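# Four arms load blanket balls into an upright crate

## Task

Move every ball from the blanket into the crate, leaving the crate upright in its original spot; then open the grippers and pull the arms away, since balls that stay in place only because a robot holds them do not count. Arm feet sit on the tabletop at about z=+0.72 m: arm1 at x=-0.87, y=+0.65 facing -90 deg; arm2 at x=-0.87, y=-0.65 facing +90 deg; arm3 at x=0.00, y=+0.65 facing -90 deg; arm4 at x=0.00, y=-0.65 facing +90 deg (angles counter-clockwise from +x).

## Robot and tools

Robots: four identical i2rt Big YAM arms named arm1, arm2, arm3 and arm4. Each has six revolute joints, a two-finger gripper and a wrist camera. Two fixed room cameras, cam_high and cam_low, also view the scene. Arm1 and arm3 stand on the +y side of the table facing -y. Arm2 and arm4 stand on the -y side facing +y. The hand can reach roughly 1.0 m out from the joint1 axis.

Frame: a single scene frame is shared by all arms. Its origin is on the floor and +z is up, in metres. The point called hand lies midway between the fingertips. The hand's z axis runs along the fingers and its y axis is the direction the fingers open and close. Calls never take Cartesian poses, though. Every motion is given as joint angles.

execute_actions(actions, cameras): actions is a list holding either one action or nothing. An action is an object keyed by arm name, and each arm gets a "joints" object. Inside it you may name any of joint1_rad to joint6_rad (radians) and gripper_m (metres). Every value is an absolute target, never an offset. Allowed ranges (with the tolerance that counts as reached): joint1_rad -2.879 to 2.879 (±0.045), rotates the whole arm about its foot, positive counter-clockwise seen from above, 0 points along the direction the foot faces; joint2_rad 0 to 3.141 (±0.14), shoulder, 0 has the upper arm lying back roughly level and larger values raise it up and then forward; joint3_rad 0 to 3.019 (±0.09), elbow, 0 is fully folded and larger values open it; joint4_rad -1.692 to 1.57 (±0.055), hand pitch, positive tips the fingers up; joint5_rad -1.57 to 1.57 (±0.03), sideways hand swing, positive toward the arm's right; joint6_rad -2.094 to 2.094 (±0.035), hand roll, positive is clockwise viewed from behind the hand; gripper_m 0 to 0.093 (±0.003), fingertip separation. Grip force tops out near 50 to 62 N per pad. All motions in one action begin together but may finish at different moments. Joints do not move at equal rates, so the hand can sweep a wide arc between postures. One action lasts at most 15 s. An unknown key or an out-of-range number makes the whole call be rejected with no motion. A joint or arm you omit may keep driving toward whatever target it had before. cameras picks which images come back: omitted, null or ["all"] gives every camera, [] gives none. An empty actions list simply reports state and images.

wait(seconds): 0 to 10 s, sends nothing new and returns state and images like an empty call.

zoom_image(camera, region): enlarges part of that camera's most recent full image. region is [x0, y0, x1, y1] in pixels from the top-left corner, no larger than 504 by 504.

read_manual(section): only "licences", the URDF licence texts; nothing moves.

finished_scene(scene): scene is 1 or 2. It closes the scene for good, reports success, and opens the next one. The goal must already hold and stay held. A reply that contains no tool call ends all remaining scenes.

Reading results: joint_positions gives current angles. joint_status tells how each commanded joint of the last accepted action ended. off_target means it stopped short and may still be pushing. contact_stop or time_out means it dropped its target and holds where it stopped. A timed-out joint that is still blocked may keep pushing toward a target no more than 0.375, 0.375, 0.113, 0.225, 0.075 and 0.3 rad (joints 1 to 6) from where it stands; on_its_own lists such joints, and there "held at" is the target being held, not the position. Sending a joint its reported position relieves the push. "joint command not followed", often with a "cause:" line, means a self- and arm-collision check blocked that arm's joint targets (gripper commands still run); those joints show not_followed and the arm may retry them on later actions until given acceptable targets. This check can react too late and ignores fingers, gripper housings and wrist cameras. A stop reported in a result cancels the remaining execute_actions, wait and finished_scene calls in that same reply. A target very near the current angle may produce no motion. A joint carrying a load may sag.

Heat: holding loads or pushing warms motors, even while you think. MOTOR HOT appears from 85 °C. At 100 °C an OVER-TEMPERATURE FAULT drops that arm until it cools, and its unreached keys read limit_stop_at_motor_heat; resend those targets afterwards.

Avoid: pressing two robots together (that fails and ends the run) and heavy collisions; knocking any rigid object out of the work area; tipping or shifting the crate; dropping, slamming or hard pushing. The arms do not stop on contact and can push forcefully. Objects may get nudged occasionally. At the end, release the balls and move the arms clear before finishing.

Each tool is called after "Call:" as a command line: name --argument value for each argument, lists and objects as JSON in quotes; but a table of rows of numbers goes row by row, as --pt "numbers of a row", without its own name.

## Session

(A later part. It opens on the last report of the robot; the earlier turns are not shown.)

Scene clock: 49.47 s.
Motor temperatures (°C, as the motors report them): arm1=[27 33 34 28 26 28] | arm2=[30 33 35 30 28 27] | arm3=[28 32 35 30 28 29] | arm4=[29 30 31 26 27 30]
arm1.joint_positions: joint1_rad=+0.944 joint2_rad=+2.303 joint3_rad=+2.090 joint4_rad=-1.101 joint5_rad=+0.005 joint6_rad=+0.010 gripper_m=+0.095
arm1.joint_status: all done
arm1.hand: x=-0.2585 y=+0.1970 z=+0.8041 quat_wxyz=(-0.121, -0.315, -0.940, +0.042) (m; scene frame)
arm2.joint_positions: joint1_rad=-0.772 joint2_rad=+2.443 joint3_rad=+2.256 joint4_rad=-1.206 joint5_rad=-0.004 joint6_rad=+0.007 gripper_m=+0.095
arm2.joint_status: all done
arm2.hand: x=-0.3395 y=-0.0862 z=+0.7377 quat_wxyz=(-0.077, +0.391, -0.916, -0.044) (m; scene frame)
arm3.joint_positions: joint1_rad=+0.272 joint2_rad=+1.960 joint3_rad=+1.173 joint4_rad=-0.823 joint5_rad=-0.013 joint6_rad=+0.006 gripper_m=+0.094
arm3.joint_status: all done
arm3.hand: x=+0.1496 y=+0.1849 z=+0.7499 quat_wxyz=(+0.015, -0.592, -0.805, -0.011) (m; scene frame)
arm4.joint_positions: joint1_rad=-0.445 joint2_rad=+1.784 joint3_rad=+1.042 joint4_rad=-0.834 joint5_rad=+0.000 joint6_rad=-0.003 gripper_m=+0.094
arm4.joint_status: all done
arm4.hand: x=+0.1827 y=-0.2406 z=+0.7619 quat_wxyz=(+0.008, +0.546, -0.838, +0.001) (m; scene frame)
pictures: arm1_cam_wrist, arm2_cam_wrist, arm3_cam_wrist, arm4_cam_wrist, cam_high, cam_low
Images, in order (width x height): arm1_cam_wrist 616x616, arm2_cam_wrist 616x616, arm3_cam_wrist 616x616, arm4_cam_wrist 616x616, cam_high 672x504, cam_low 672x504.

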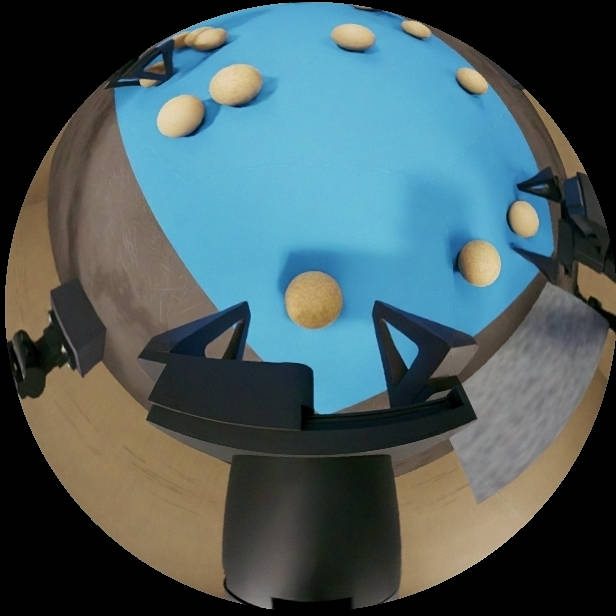

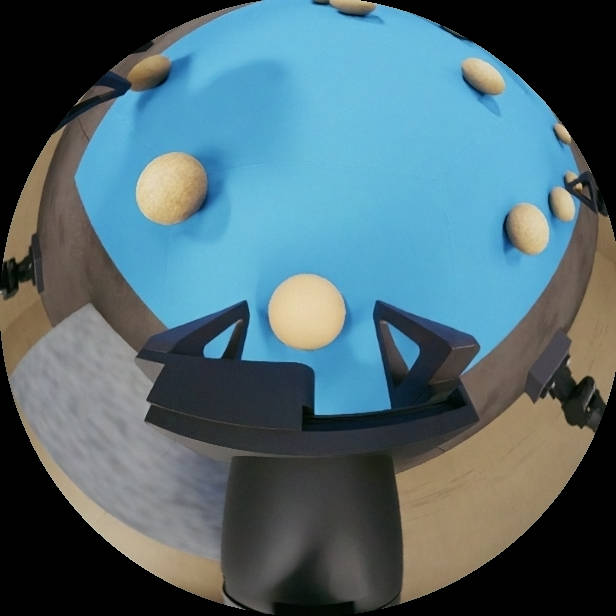

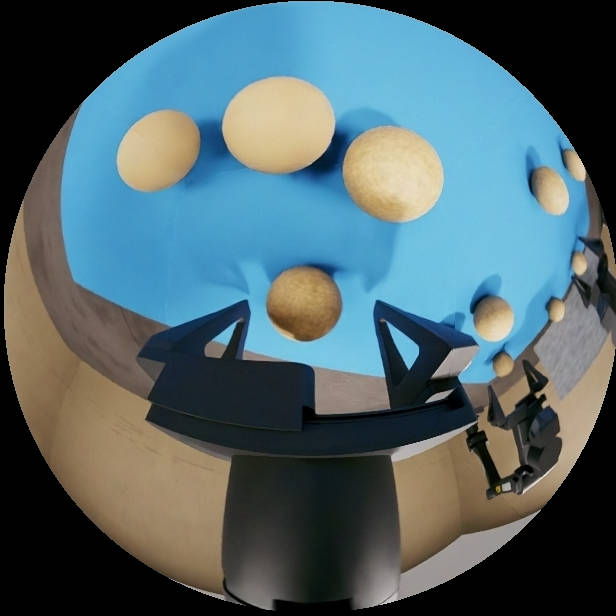

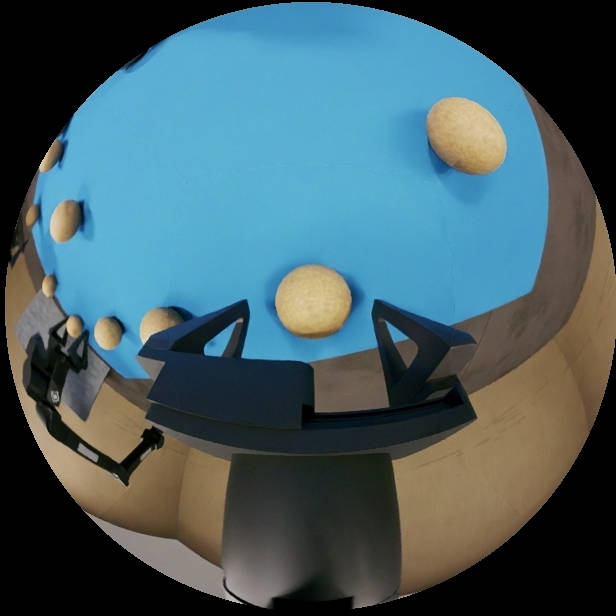

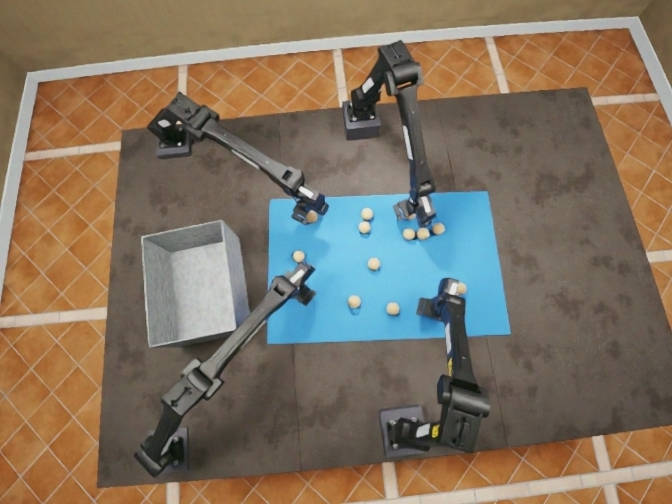

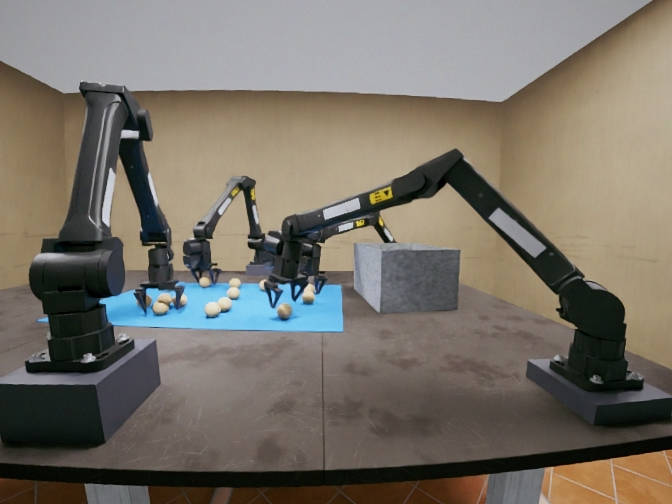

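Call:
execute_actions --actions '[{"arm1":{"joints":{"joint3_rad":1.971,"joint4_rad":-0.904}},"arm2":{"joints":{"gripper_m":0.042}},"arm3":{"joints":{"joint3_rad":1.153,"joint4_rad":-0.714}},"arm4":{"joints":{"joint3_rad":1.012,"joint4_rad":-0.717}}}]' --cameras '["arm1_cam_wrist","arm2_cam_wrist","arm3_cam_wrist","arm4_cam_wrist","cam_low"]'

Scene clock: 54.20 s.
Motor temperatures (°C, as the motors report them): arm1=[27 34 34 28 26 28] | arm2=[30 35 35 30 28 27] | arm3=[28 33 35 30 28 29] | arm4=[29 31 31 26 27 30]
arm1.joint_positions: joint1_rad=+0.944 joint2_rad=+2.304 joint3_rad=+1.963 joint4_rad=-0.919 joint5_rad=+0.005 joint6_rad=+0.010 gripper_m=+0.095
arm1.joint_status: all done
arm1.hand: x=-0.2587 y=+0.1971 z=+0.7604 quat_wxyz=(-0.146, -0.314, -0.937, +0.050) (m; scene frame)
arm2.joint_positions: joint1_rad=-0.772 joint2_rad=+2.443 joint3_rad=+2.256 joint4_rad=-1.206 joint5_rad=-0.004 joint6_rad=+0.007 gripper_m=+0.048
arm2.joint_status: gripper_m off_target (ended at +0.048, target +0.042)
arm2.hand: x=-0.3395 y=-0.0862 z=+0.7377 quat_wxyz=(-0.077, +0.391, -0.916, -0.044) (m; scene frame)
arm3.joint_positions: joint1_rad=+0.272 joint2_rad=+1.960 joint3_rad=+1.154 joint4_rad=-0.724 joint5_rad=-0.013 joint6_rad=+0.006 gripper_m=+0.094
arm3.joint_status: all done
arm3.hand: x=+0.1540 y=+0.1708 z=+0.7451 quat_wxyz=(-0.018, -0.592, -0.806, +0.013) (m; scene frame)
arm4.joint_positions: joint1_rad=-0.445 joint2_rad=+1.784 joint3_rad=+1.021 joint4_rad=-0.737 joint5_rad=+0.000 joint6_rad=-0.003 gripper_m=+0.094
arm4.joint_status: all done
arm4.hand: x=+0.1880 y=-0.2287 z=+0.7564 quat_wxyz=(-0.024, +0.545, -0.838, -0.020) (m; scene frame)
pictures: arm1_cam_wrist, arm2_cam_wrist, arm3_cam_wrist, arm4_cam_wrist, cam_low
Images, in order (width x height): arm1_cam_wrist 616x616, arm2_cam_wrist 616x616, arm3_cam_wrist 616x616, arm4_cam_wrist 616x616, cam_low 672x504.

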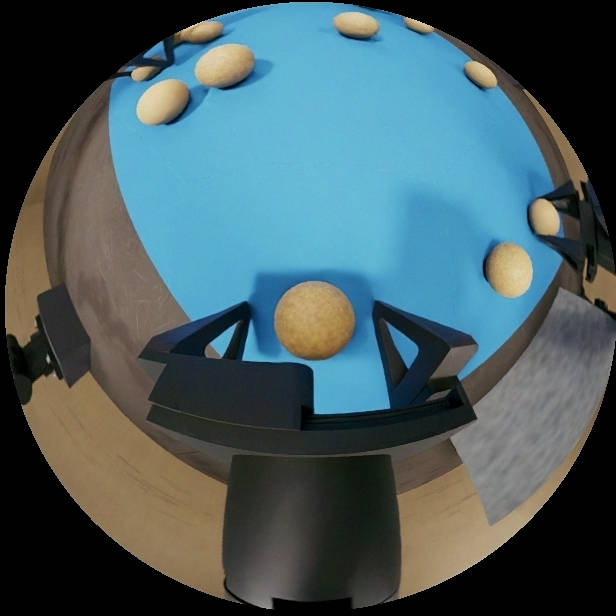

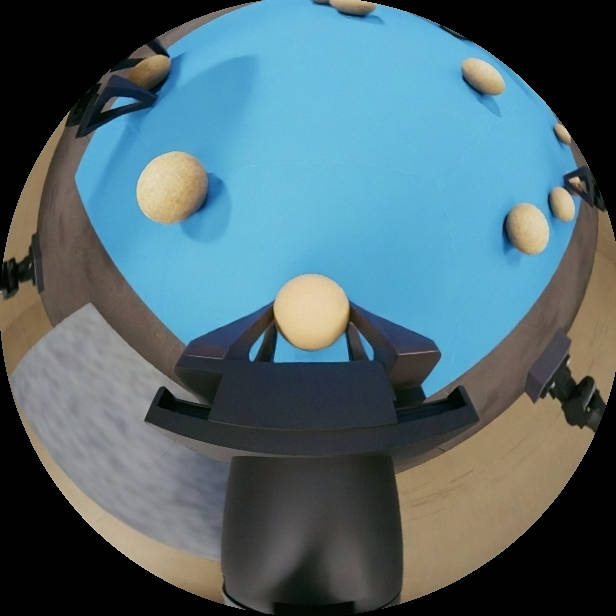

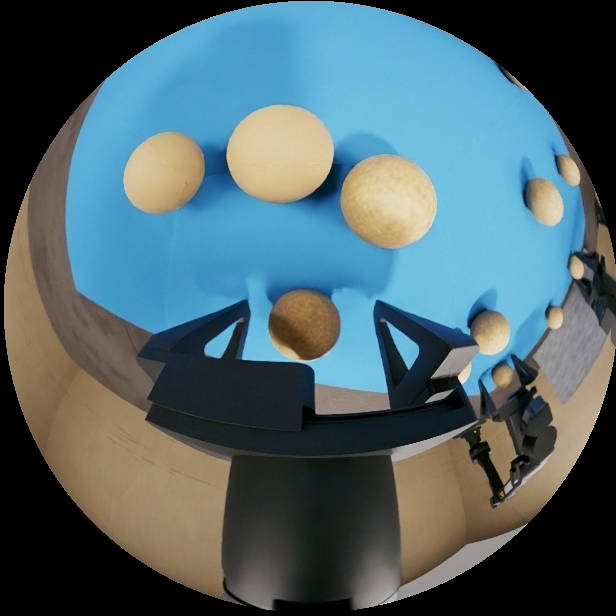

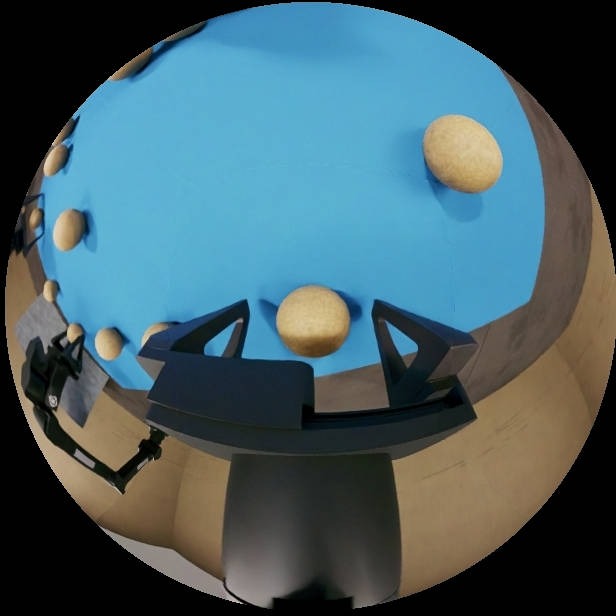

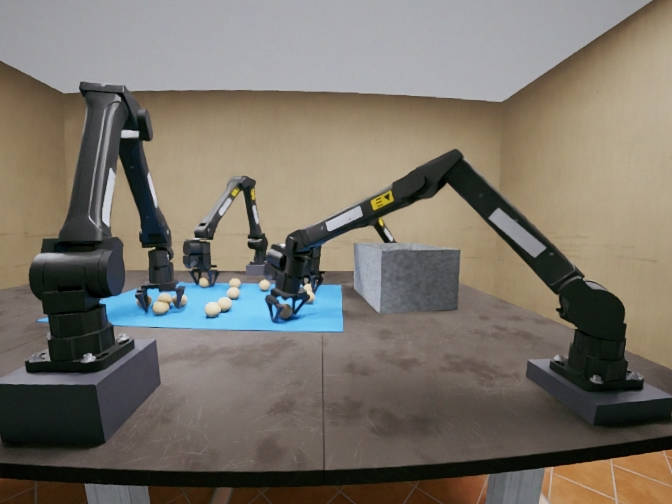

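Call:
execute_actions --actions '[{"arm1":{"joints":{"gripper_m":0.042}},"arm2":{"joints":{"joint2_rad":1.96,"joint3_rad":2.12,"joint4_rad":-1.4,"joint6_rad":-0.381}},"arm3":{"joints":{"gripper_m":0.042}},"arm4":{"joints":{"gripper_m":0.042}}}]'

Scene clock: 63.23 s.
Motor temperatures (°C, as the motors report them): arm1=[27 35 34 28 26 28] | arm2=[30 36 35 30 28 27] | arm3=[28 34 34 30 28 29] | arm4=[29 31 31 26 27 30]
arm1.joint_positions: joint1_rad=+0.944 joint2_rad=+2.304 joint3_rad=+1.963 joint4_rad=-0.919 joint5_rad=+0.005 joint6_rad=+0.009 gripper_m=+0.046
arm1.joint_status: gripper_m off_target (ended at +0.046, target +0.042)
arm1.hand: x=-0.2588 y=+0.1970 z=+0.7604 quat_wxyz=(-0.146, -0.314, -0.937, +0.051) (m; scene frame)
arm2.joint_positions: joint1_rad=-0.772 joint2_rad=+1.985 joint3_rad=+2.102 joint4_rad=-1.392 joint5_rad=-0.004 joint6_rad=-0.369 gripper_m=+0.048
arm2.joint_status: all done
arm2.hand: x=-0.3960 y=-0.1520 z=+0.9873 quat_wxyz=(-0.141, +0.552, -0.821, -0.042) (m; scene frame)
arm3.joint_positions: joint1_rad=+0.272 joint2_rad=+1.960 joint3_rad=+1.154 joint4_rad=-0.724 joint5_rad=-0.015 joint6_rad=+0.006 gripper_m=+0.047
arm3.joint_status: gripper_m off_target (ended at +0.047, target +0.042)
arm3.hand: x=+0.1542 y=+0.1709 z=+0.7451 quat_wxyz=(-0.019, -0.592, -0.806, +0.012) (m; scene frame)
arm4.joint_positions: joint1_rad=-0.445 joint2_rad=+1.784 joint3_rad=+1.021 joint4_rad=-0.737 joint5_rad=+0.000 joint6_rad=-0.003 gripper_m=+0.047
arm4.joint_status: gripper_m off_target (ended at +0.047, target +0.042)
arm4.hand: x=+0.1881 y=-0.2287 z=+0.7564 quat_wxyz=(-0.024, +0.545, -0.838, -0.019) (m; scene frame)
pictures: arm1_cam_wrist, arm2_cam_wrist, arm3_cam_wrist, arm4_cam_wrist, cam_high, cam_low
Images, in order (width x height): arm1_cam_wrist 616x616, arm2_cam_wrist 616x616, arm3_cam_wrist 616x616, arm4_cam_wrist 616x616, cam_high 672x504, cam_low 672x504.

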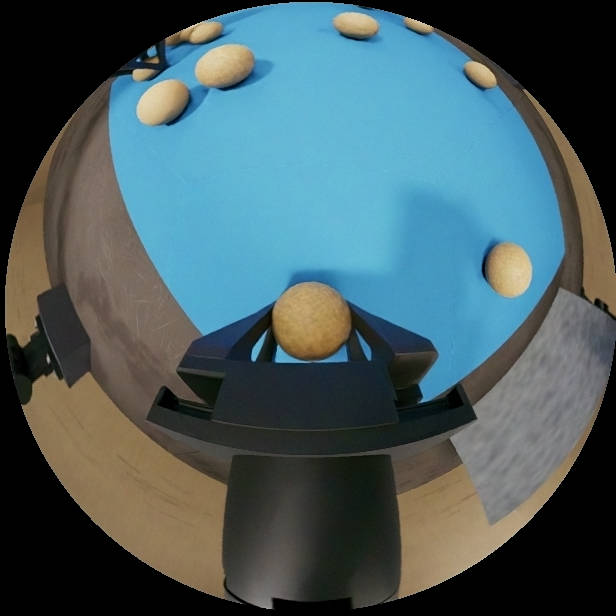

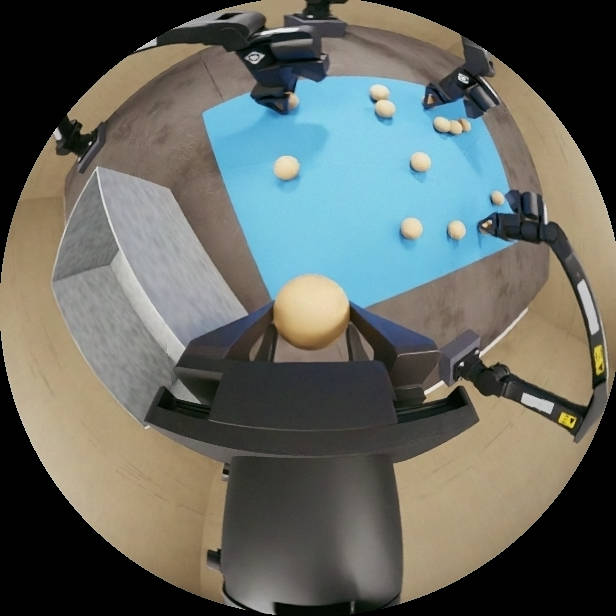

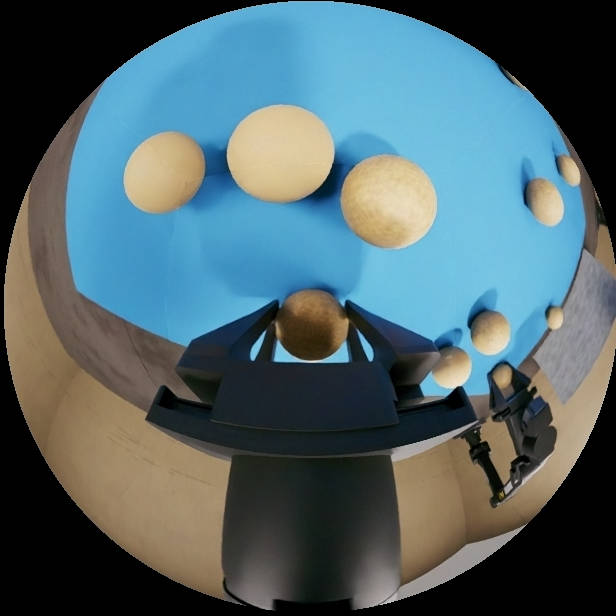

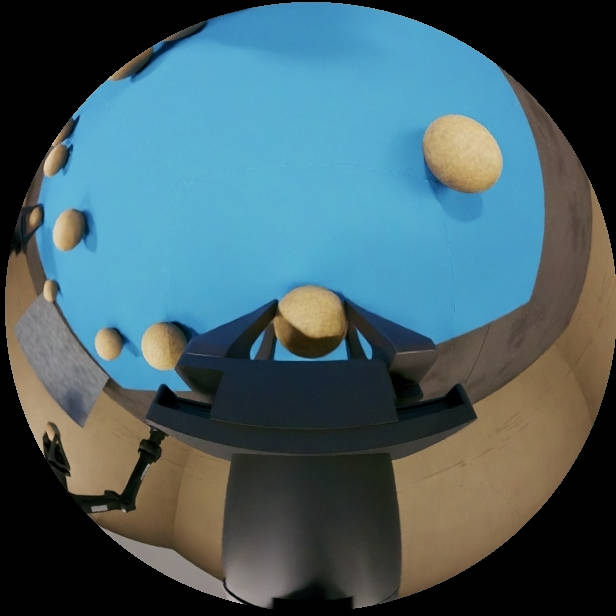

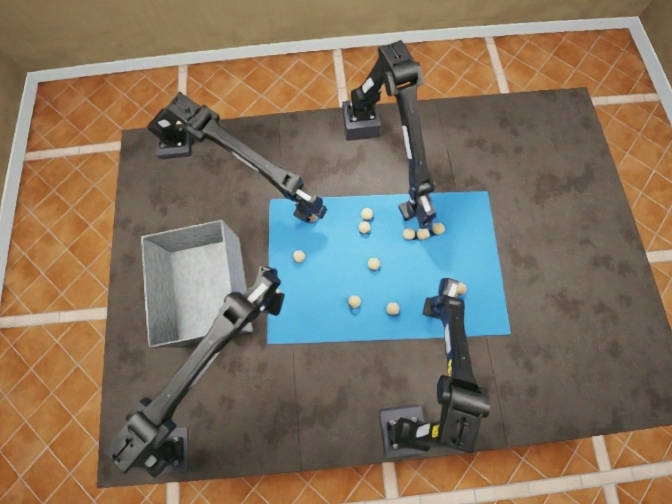

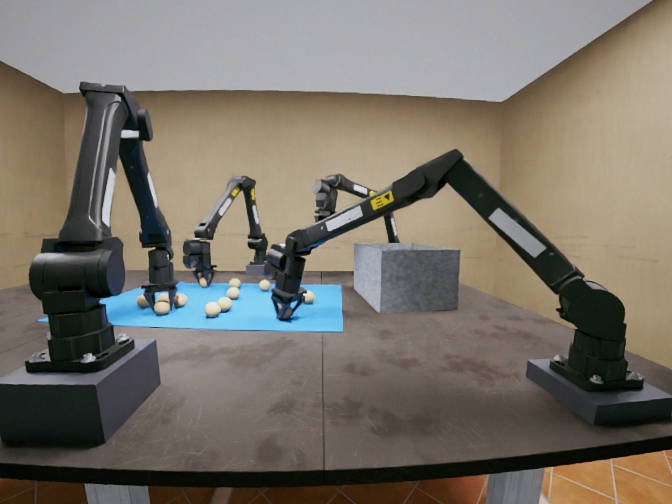

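Call:
execute_actions --actions '[{"arm1":{"joints":{"joint1_rad":0.8,"joint2_rad":1.73,"joint3_rad":1.76,"joint4_rad":-1.35}},"arm2":{"joints":{"joint1_rad":-0.279,"joint2_rad":1.675,"joint3_rad":1.69,"joint4_rad":-1.295,"joint6_rad":-0.39}},"arm3":{"joints":{"joint1_rad":0.1,"joint2_rad":1.84,"joint3_rad":1.33,"joint4_rad":-1.12}},"arm4":{"joints":{"joint1_rad":1.064,"joint2_rad":1.69,"joint3_rad":1.24,"joint4_rad":-1.06}}}]'

Scene clock: 70.40 s.
Motor temperatures (°C, as the motors report them): arm1=[27 35 34 28 26 28] | arm2=[30 36 35 30 28 27] | arm3=[28 34 35 30 28 29] | arm4=[29 31 31 26 27 30]
arm1.joint_positions: joint1_rad=+0.806 joint2_rad=+1.713 joint3_rad=+1.750 joint4_rad=-1.338 joint5_rad=+0.009 joint6_rad=+0.009 gripper_m=+0.046
arm1.joint_status: all done
arm1.hand: x=-0.4496 y=+0.2366 z=+1.0285 quat_wxyz=(-0.123, -0.379, -0.916, +0.055) (m; scene frame)
arm2.joint_positions: joint1_rad=-0.282 joint2_rad=+1.678 joint3_rad=+1.692 joint4_rad=-1.307 joint5_rad=-0.006 joint6_rad=-0.381 gripper_m=+0.048
arm2.joint_status: all done
arm2.hand: x=-0.7153 y=-0.0936 z=+1.0018 quat_wxyz=(-0.123, +0.739, -0.659, -0.073) (m; scene frame)
arm3.joint_positions: joint1_rad=+0.100 joint2_rad=+1.816 joint3_rad=+1.320 joint4_rad=-1.111 joint5_rad=-0.015 joint6_rad=+0.006 gripper_m=+0.047
arm3.joint_status: all done
arm3.hand: x=+0.0720 y=+0.1487 z=+0.8664 quat_wxyz=(+0.011, -0.659, -0.752, -0.011) (m; scene frame)
arm4.joint_positions: joint1_rad=+1.070 joint2_rad=+1.694 joint3_rad=+1.228 joint4_rad=-1.042 joint5_rad=+0.001 joint6_rad=-0.003 gripper_m=+0.047
arm4.joint_status: all done
arm4.hand: x=-0.4369 y=-0.4237 z=+0.8672 quat_wxyz=(-0.005, +0.972, -0.234, -0.034) (m; scene frame)
pictures: arm1_cam_wrist, arm2_cam_wrist, arm3_cam_wrist, arm4_cam_wrist, cam_high, cam_low
Images, in order (width x height): arm1_cam_wrist 616x616, arm2_cam_wrist 616x616, arm3_cam_wrist 616x616, arm4_cam_wrist 616x616, cam_high 672x504, cam_low 672x504.

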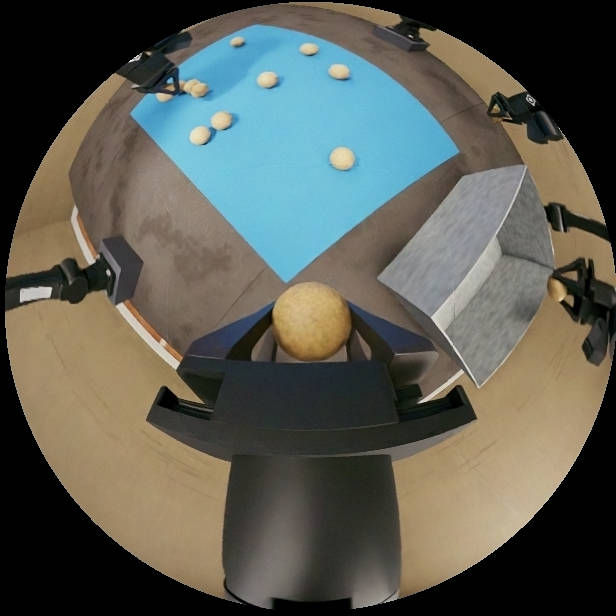

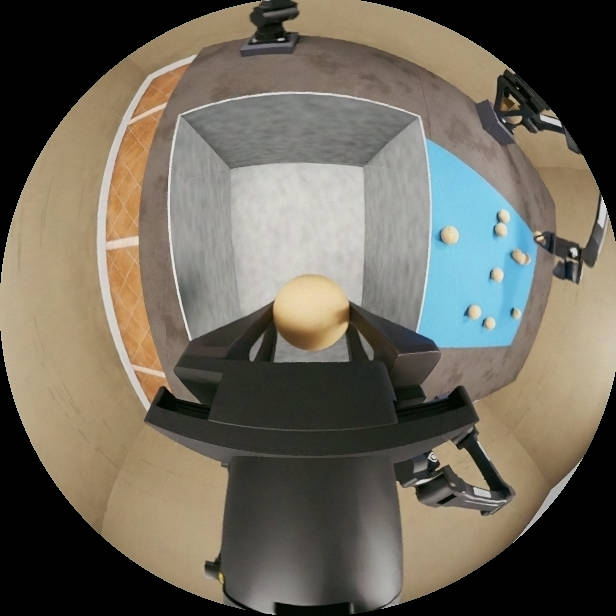

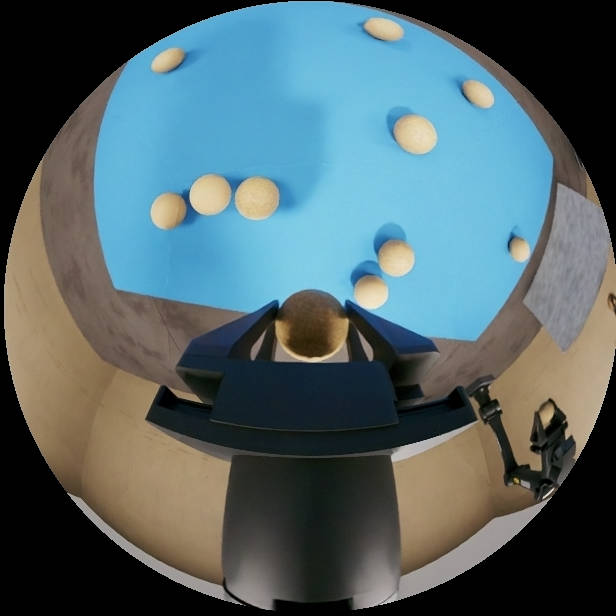

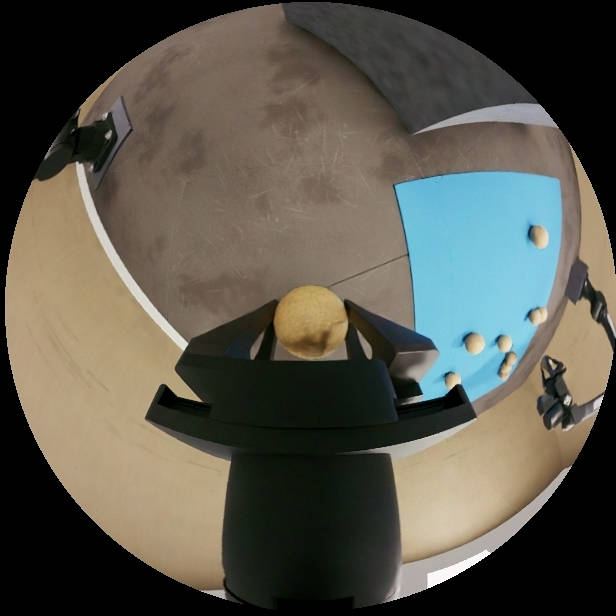

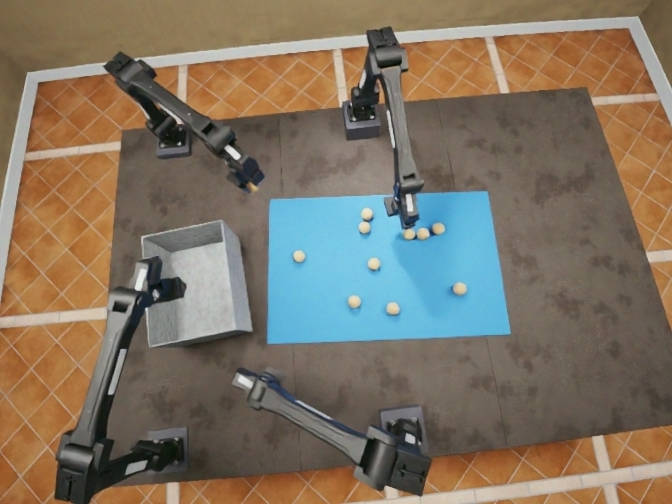

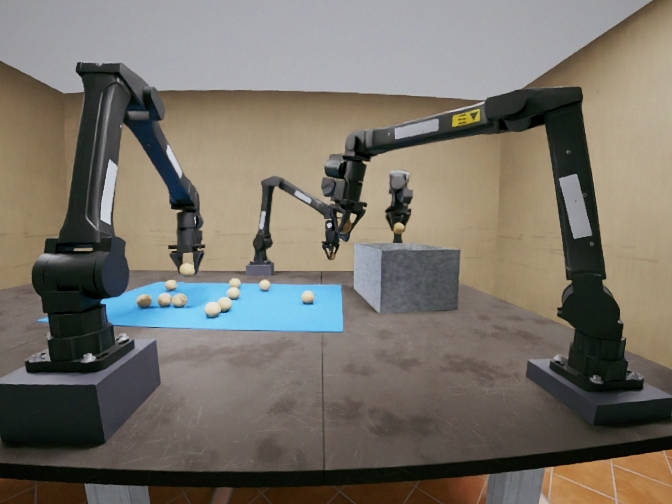

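Call:
execute_actions --actions '[]'

Scene clock: 72.93 s.
Motor temperatures (°C, as the motors report them): arm1=[27 35 34 28 26 28] | arm2=[30 36 35 30 28 27] | arm3=[28 34 35 30 28 29] | arm4=[29 31 32 26 27 30]
arm1.joint_positions: joint1_rad=+0.806 joint2_rad=+1.713 joint3_rad=+1.750 joint4_rad=-1.338 joint5_rad=+0.009 joint6_rad=+0.009 gripper_m=+0.046
arm1.joint_status: all done
arm1.hand: x=-0.4496 y=+0.2366 z=+1.0285 quat_wxyz=(-0.123, -0.379, -0.916, +0.055) (m; scene frame)
arm2.joint_positions: joint1_rad=-0.282 joint2_rad=+1.678 joint3_rad=+1.692 joint4_rad=-1.307 joint5_rad=-0.006 joint6_rad=-0.381 gripper_m=+0.048
arm2.joint_status: all done
arm2.hand: x=-0.7153 y=-0.0936 z=+1.0018 quat_wxyz=(-0.123, +0.739, -0.659, -0.073) (m; scene frame)
arm3.joint_positions: joint1_rad=+0.100 joint2_rad=+1.816 joint3_rad=+1.320 joint4_rad=-1.111 joint5_rad=-0.015 joint6_rad=+0.006 gripper_m=+0.047
arm3.joint_status: all done
arm3.hand: x=+0.0720 y=+0.1487 z=+0.8664 quat_wxyz=(+0.011, -0.659, -0.752, -0.011) (m; scene frame)
arm4.joint_positions: joint1_rad=+1.070 joint2_rad=+1.694 joint3_rad=+1.228 joint4_rad=-1.042 joint5_rad=+0.001 joint6_rad=-0.003 gripper_m=+0.047
arm4.joint_status: all done
arm4.hand: x=-0.4369 y=-0.4237 z=+0.8672 quat_wxyz=(-0.005, +0.972, -0.234, -0.034) (m; scene frame)
pictures: arm1_cam_wrist, arm2_cam_wrist, arm3_cam_wrist, arm4_cam_wrist, cam_high, cam_low
Images, in order (width x height): arm1_cam_wrist 616x616, arm2_cam_wrist 616x616, arm3_cam_wrist 616x616, arm4_cam_wrist 616x616, cam_high 672x504, cam_low 672x504.

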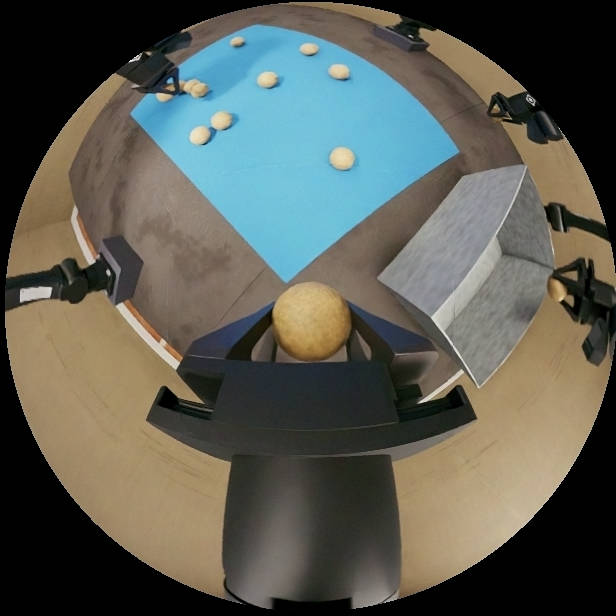

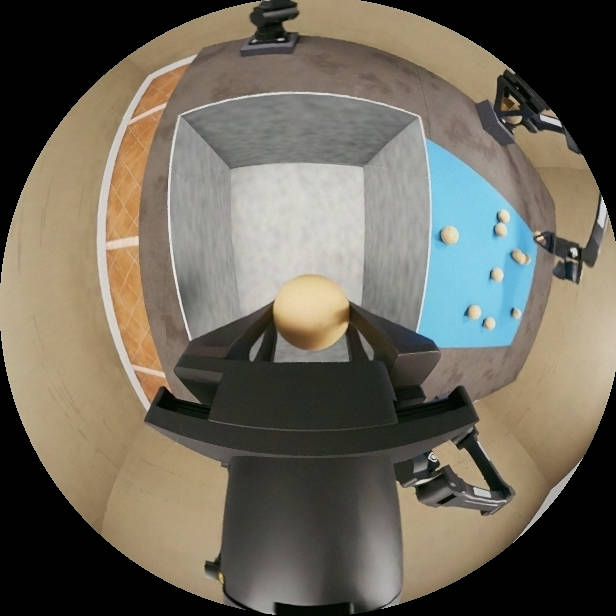

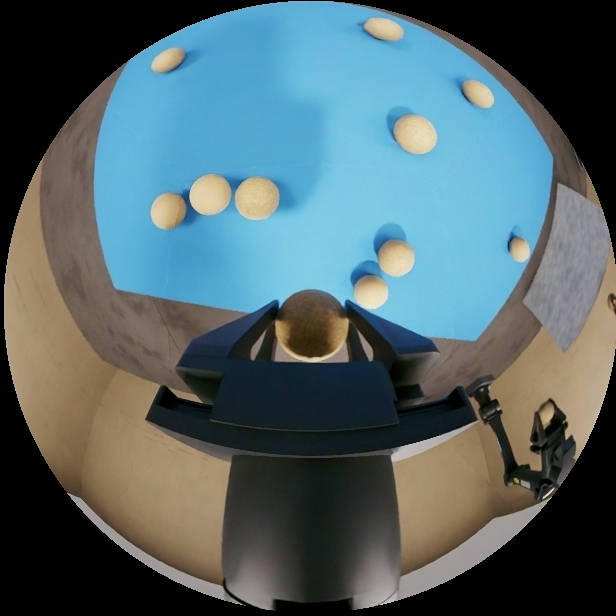

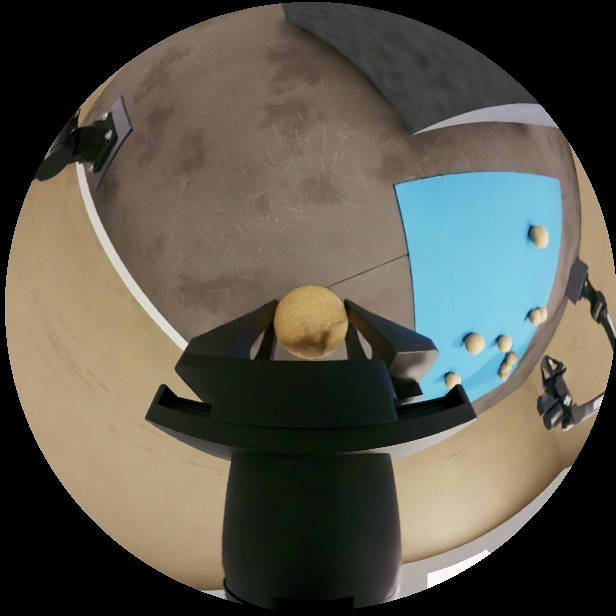

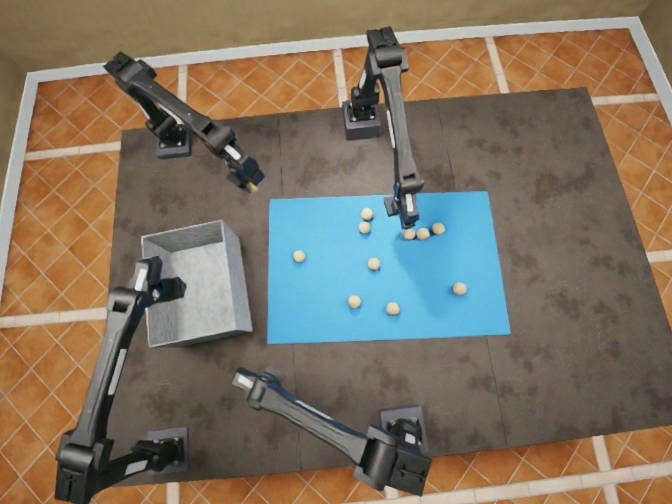

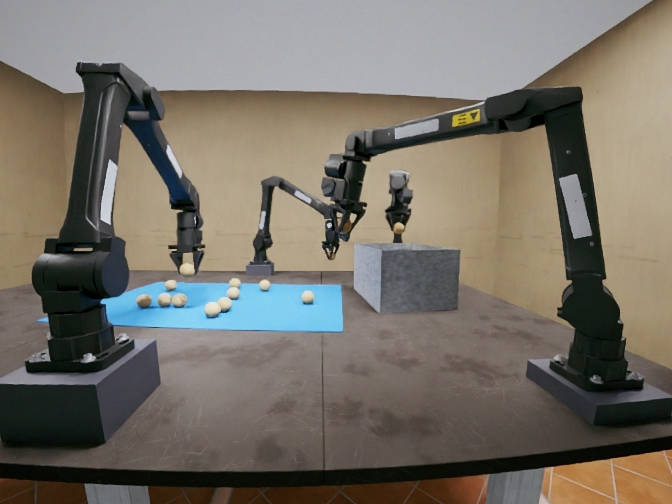

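Call:
execute_actions --actions '[{"arm2":{"joints":{"joint2_rad":1.995,"joint3_rad":1.517,"joint4_rad":-1.082}},"arm4":{"joints":{"joint3_rad":0.860,"joint4_rad":-0.597}}}]' --cameras '["arm2_cam_wrist","arm4_cam_wrist","cam_low"]'

Scene clock: 78.70 s.
Motor temperatures (°C, as the motors report them): arm1=[27 34 34 28 26 28] | arm2=[30 35 35 30 28 27] | arm3=[28 34 35 30 28 29] | arm4=[29 32 32 26 27 30]
arm1.joint_positions: joint1_rad=+0.806 joint2_rad=+1.713 joint3_rad=+1.750 joint4_rad=-1.338 joint5_rad=+0.009 joint6_rad=+0.009 gripper_m=+0.046
arm1.joint_status: not commanded
arm1.hand: x=-0.4496 y=+0.2366 z=+1.0285 quat_wxyz=(-0.123, -0.379, -0.916, +0.055) (m; scene frame)
arm2.joint_positions: joint1_rad=-0.282 joint2_rad=+2.001 joint3_rad=+1.518 joint4_rad=-1.091 joint5_rad=-0.008 joint6_rad=-0.381 gripper_m=+0.048
arm2.joint_status: all done
arm2.hand: x=-0.7186 y=-0.0915 z=+0.7560 quat_wxyz=(+0.003, +0.747, -0.665, -0.011) (m; scene frame)
arm3.joint_positions: joint1_rad=+0.100 joint2_rad=+1.816 joint3_rad=+1.320 joint4_rad=-1.111 joint5_rad=-0.015 joint6_rad=+0.006 gripper_m=+0.047
arm3.joint_status: not commanded
arm3.hand: x=+0.0720 y=+0.1487 z=+0.8664 quat_wxyz=(+0.011, -0.659, -0.752, -0.011) (m; scene frame)
arm4.joint_positions: joint1_rad=+1.070 joint2_rad=+1.694 joint3_rad=+0.862 joint4_rad=-0.618 joint5_rad=+0.001 joint6_rad=-0.003 gripper_m=+0.047
arm4.joint_status: all done
arm4.hand: x=-0.3760 y=-0.4561 z=+0.7575 quat_wxyz=(-0.011, +0.970, -0.234, -0.063) (m; scene frame)
pictures: arm2_cam_wrist, arm4_cam_wrist, cam_low
Images, in order (width x height): arm2_cam_wrist 616x616, arm4_cam_wrist 616x616, cam_low 672x504.

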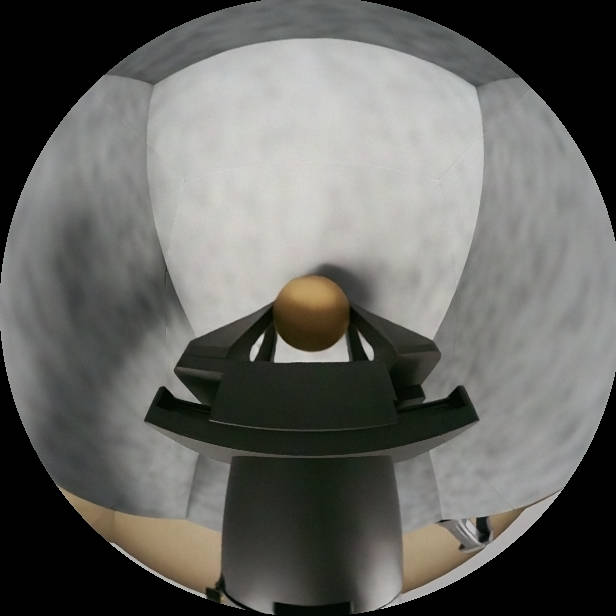

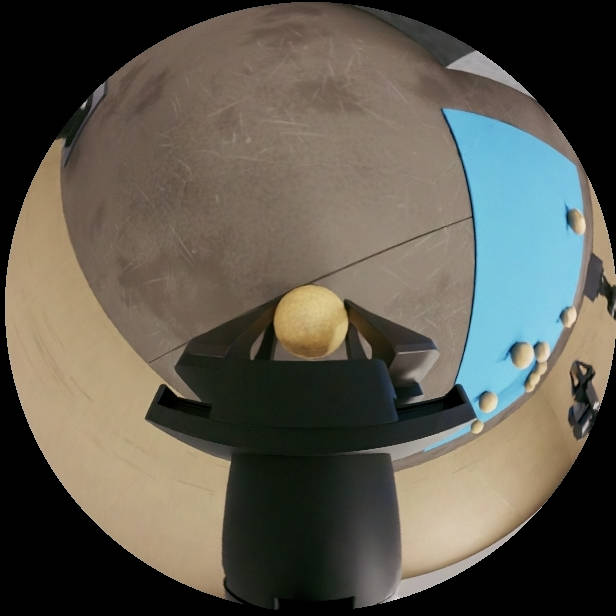

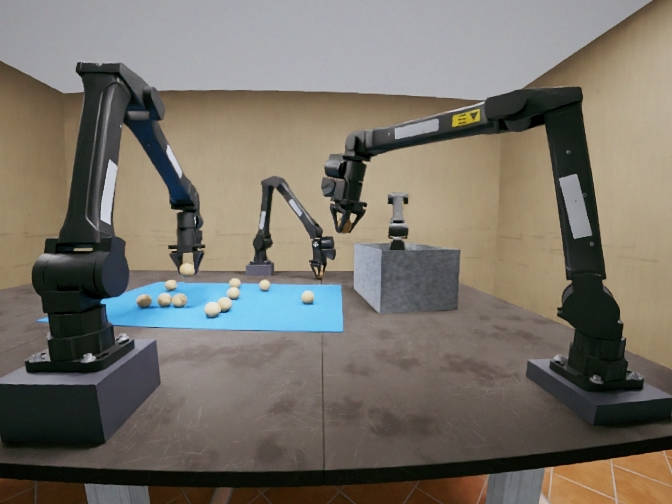

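Call:
execute_actions --actions '[{"arm2":{"joints":{"gripper_m":0.066}},"arm4":{"joints":{"gripper_m":0.066}}}]' --cameras '["arm2_cam_wrist","arm4_cam_wrist"]'

Scene clock: 80.30 s.
Motor temperatures (°C, as the motors report them): arm1=[27 34 34 28 26 28] | arm2=[30 35 35 30 28 27] | arm3=[28 34 36 30 28 29] | arm4=[29 32 32 26 27 30]
arm1.joint_positions: joint1_rad=+0.806 joint2_rad=+1.713 joint3_rad=+1.750 joint4_rad=-1.338 joint5_rad=+0.009 joint6_rad=+0.009 gripper_m=+0.046
arm1.joint_status: not commanded
arm1.hand: x=-0.4496 y=+0.2366 z=+1.0285 quat_wxyz=(-0.123, -0.379, -0.916, +0.055) (m; scene frame)
arm2.joint_positions: joint1_rad=-0.282 joint2_rad=+2.001 joint3_rad=+1.518 joint4_rad=-1.091 joint5_rad=-0.008 joint6_rad=-0.381 gripper_m=+0.066
arm2.joint_status: all done
arm2.hand: x=-0.7186 y=-0.0915 z=+0.7560 quat_wxyz=(+0.003, +0.747, -0.665, -0.011) (m; scene frame)
arm3.joint_positions: joint1_rad=+0.100 joint2_rad=+1.816 joint3_rad=+1.320 joint4_rad=-1.111 joint5_rad=-0.015 joint6_rad=+0.006 gripper_m=+0.047
arm3.joint_status: not commanded
arm3.hand: x=+0.0720 y=+0.1487 z=+0.8664 quat_wxyz=(+0.011, -0.659, -0.752, -0.011) (m; scene frame)
arm4.joint_positions: joint1_rad=+1.070 joint2_rad=+1.694 joint3_rad=+0.862 joint4_rad=-0.618 joint5_rad=+0.001 joint6_rad=-0.003 gripper_m=+0.066
arm4.joint_status: all done
arm4.hand: x=-0.3760 y=-0.4561 z=+0.7575 quat_wxyz=(-0.011, +0.970, -0.234, -0.063) (m; scene frame)
pictures: arm2_cam_wrist, arm4_cam_wrist
Images, in order (width x height): arm2_cam_wrist 616x616, arm4_cam_wrist 616x616.

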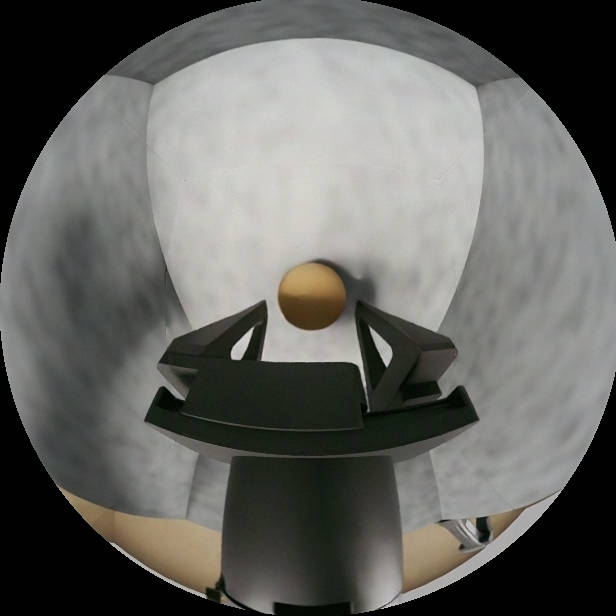

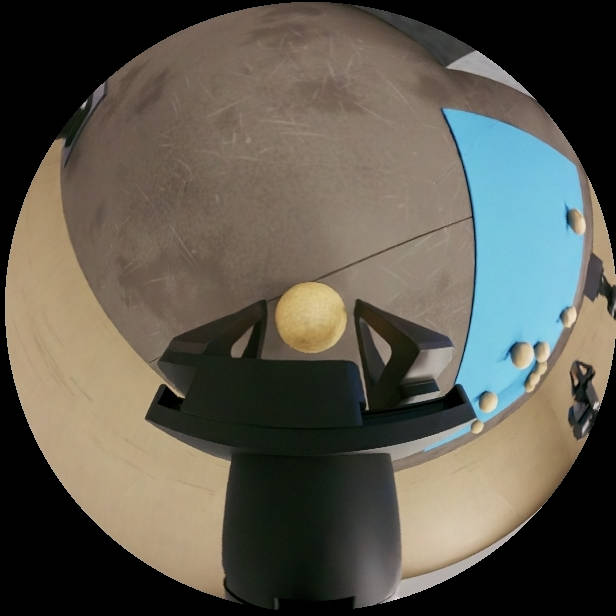

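Call:
execute_actions --actions '[{"arm1":{"joints":{"joint1_rad":0.93,"joint2_rad":1.885,"joint3_rad":2.0,"joint4_rad":-1.435,"joint6_rad":0.125}},"arm2":{"joints":{"joint2_rad":1.895,"joint3_rad":1.975,"joint4_rad":-1.66,"gripper_m":0.072}},"arm4":{"joints":{"joint3_rad":1.47,"joint4_rad":-1.205,"gripper_m":0.075}}}]' --cameras '["cam_high","arm2_cam_wrist"]'

Scene clock: 91.23 s.
Motor temperatures (°C, as the motors report them): arm1=[27 34 35 28 26 28] | arm2=[30 35 35 30 28 27] | arm3=[28 35 36 30 28 29] | arm4=[29 32 32 26 27 30]
arm1.joint_positions: joint1_rad=+0.930 joint2_rad=+1.879 joint3_rad=+1.950 joint4_rad=-1.423 joint5_rad=+0.009 joint6_rad=+0.115 gripper_m=+0.046
arm1.joint_status: all done
arm1.hand: x=-0.3649 y=+0.2641 z=+1.0142 quat_wxyz=(-0.105, -0.371, -0.922, +0.034) (m; scene frame)
arm2.joint_positions: joint1_rad=-0.282 joint2_rad=+1.890 joint3_rad=+1.929 joint4_rad=-1.650 joint5_rad=-0.008 joint6_rad=-0.381 gripper_m=+0.072
arm2.joint_status: all done
arm2.hand: x=-0.7166 y=-0.0957 z=+0.9707 quat_wxyz=(+0.020, +0.747, -0.665, -0.002) (m; scene frame)
arm3.joint_positions: joint1_rad=+0.100 joint2_rad=+1.816 joint3_rad=+1.320 joint4_rad=-1.111 joint5_rad=-0.015 joint6_rad=+0.006 gripper_m=+0.047
arm3.joint_status: not commanded
arm3.hand: x=+0.0720 y=+0.1487 z=+0.8664 quat_wxyz=(+0.011, -0.659, -0.752, -0.011) (m; scene frame)
arm4.joint_positions: joint1_rad=+1.070 joint2_rad=+1.694 joint3_rad=+1.424 joint4_rad=-1.186 joint5_rad=+0.001 joint6_rad=-0.003 gripper_m=+0.075
arm4.joint_status: all done
arm4.hand: x=-0.4713 y=-0.4054 z=+0.9385 quat_wxyz=(-0.011, +0.970, -0.234, -0.059) (m; scene frame)
pictures: arm2_cam_wrist, cam_high
Images, in order (width x height): arm2_cam_wrist 616x616, cam_high 672x504.

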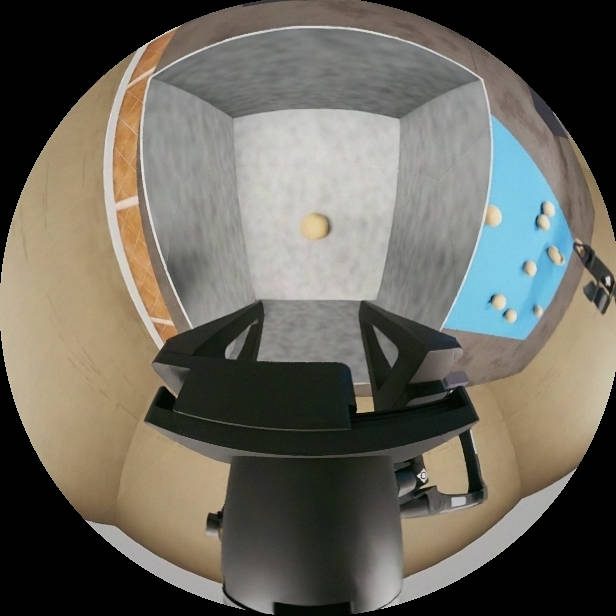

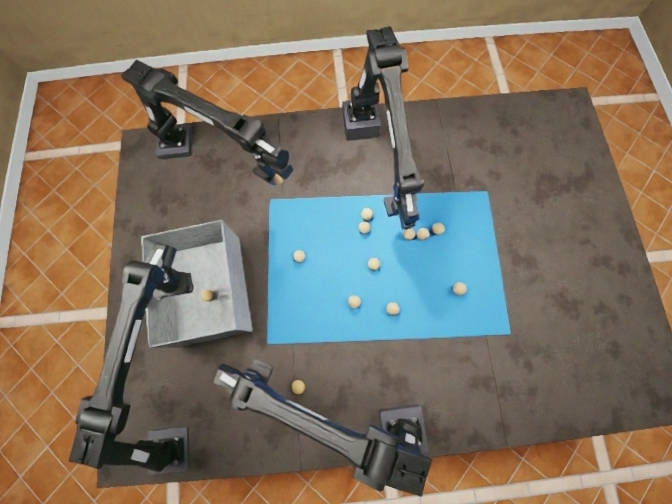

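Call:
zoom_image --camera "cam_high" --region '[258, 347, 338, 427]'

Region (258, 347, 338, 427) of cam_high's 672x504 image, scaled by 6.300, with more detail than that image has.

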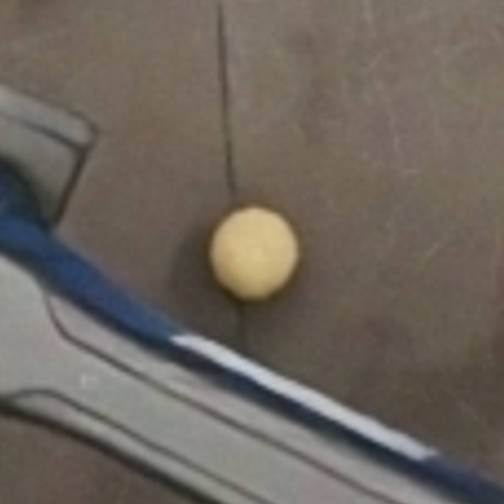

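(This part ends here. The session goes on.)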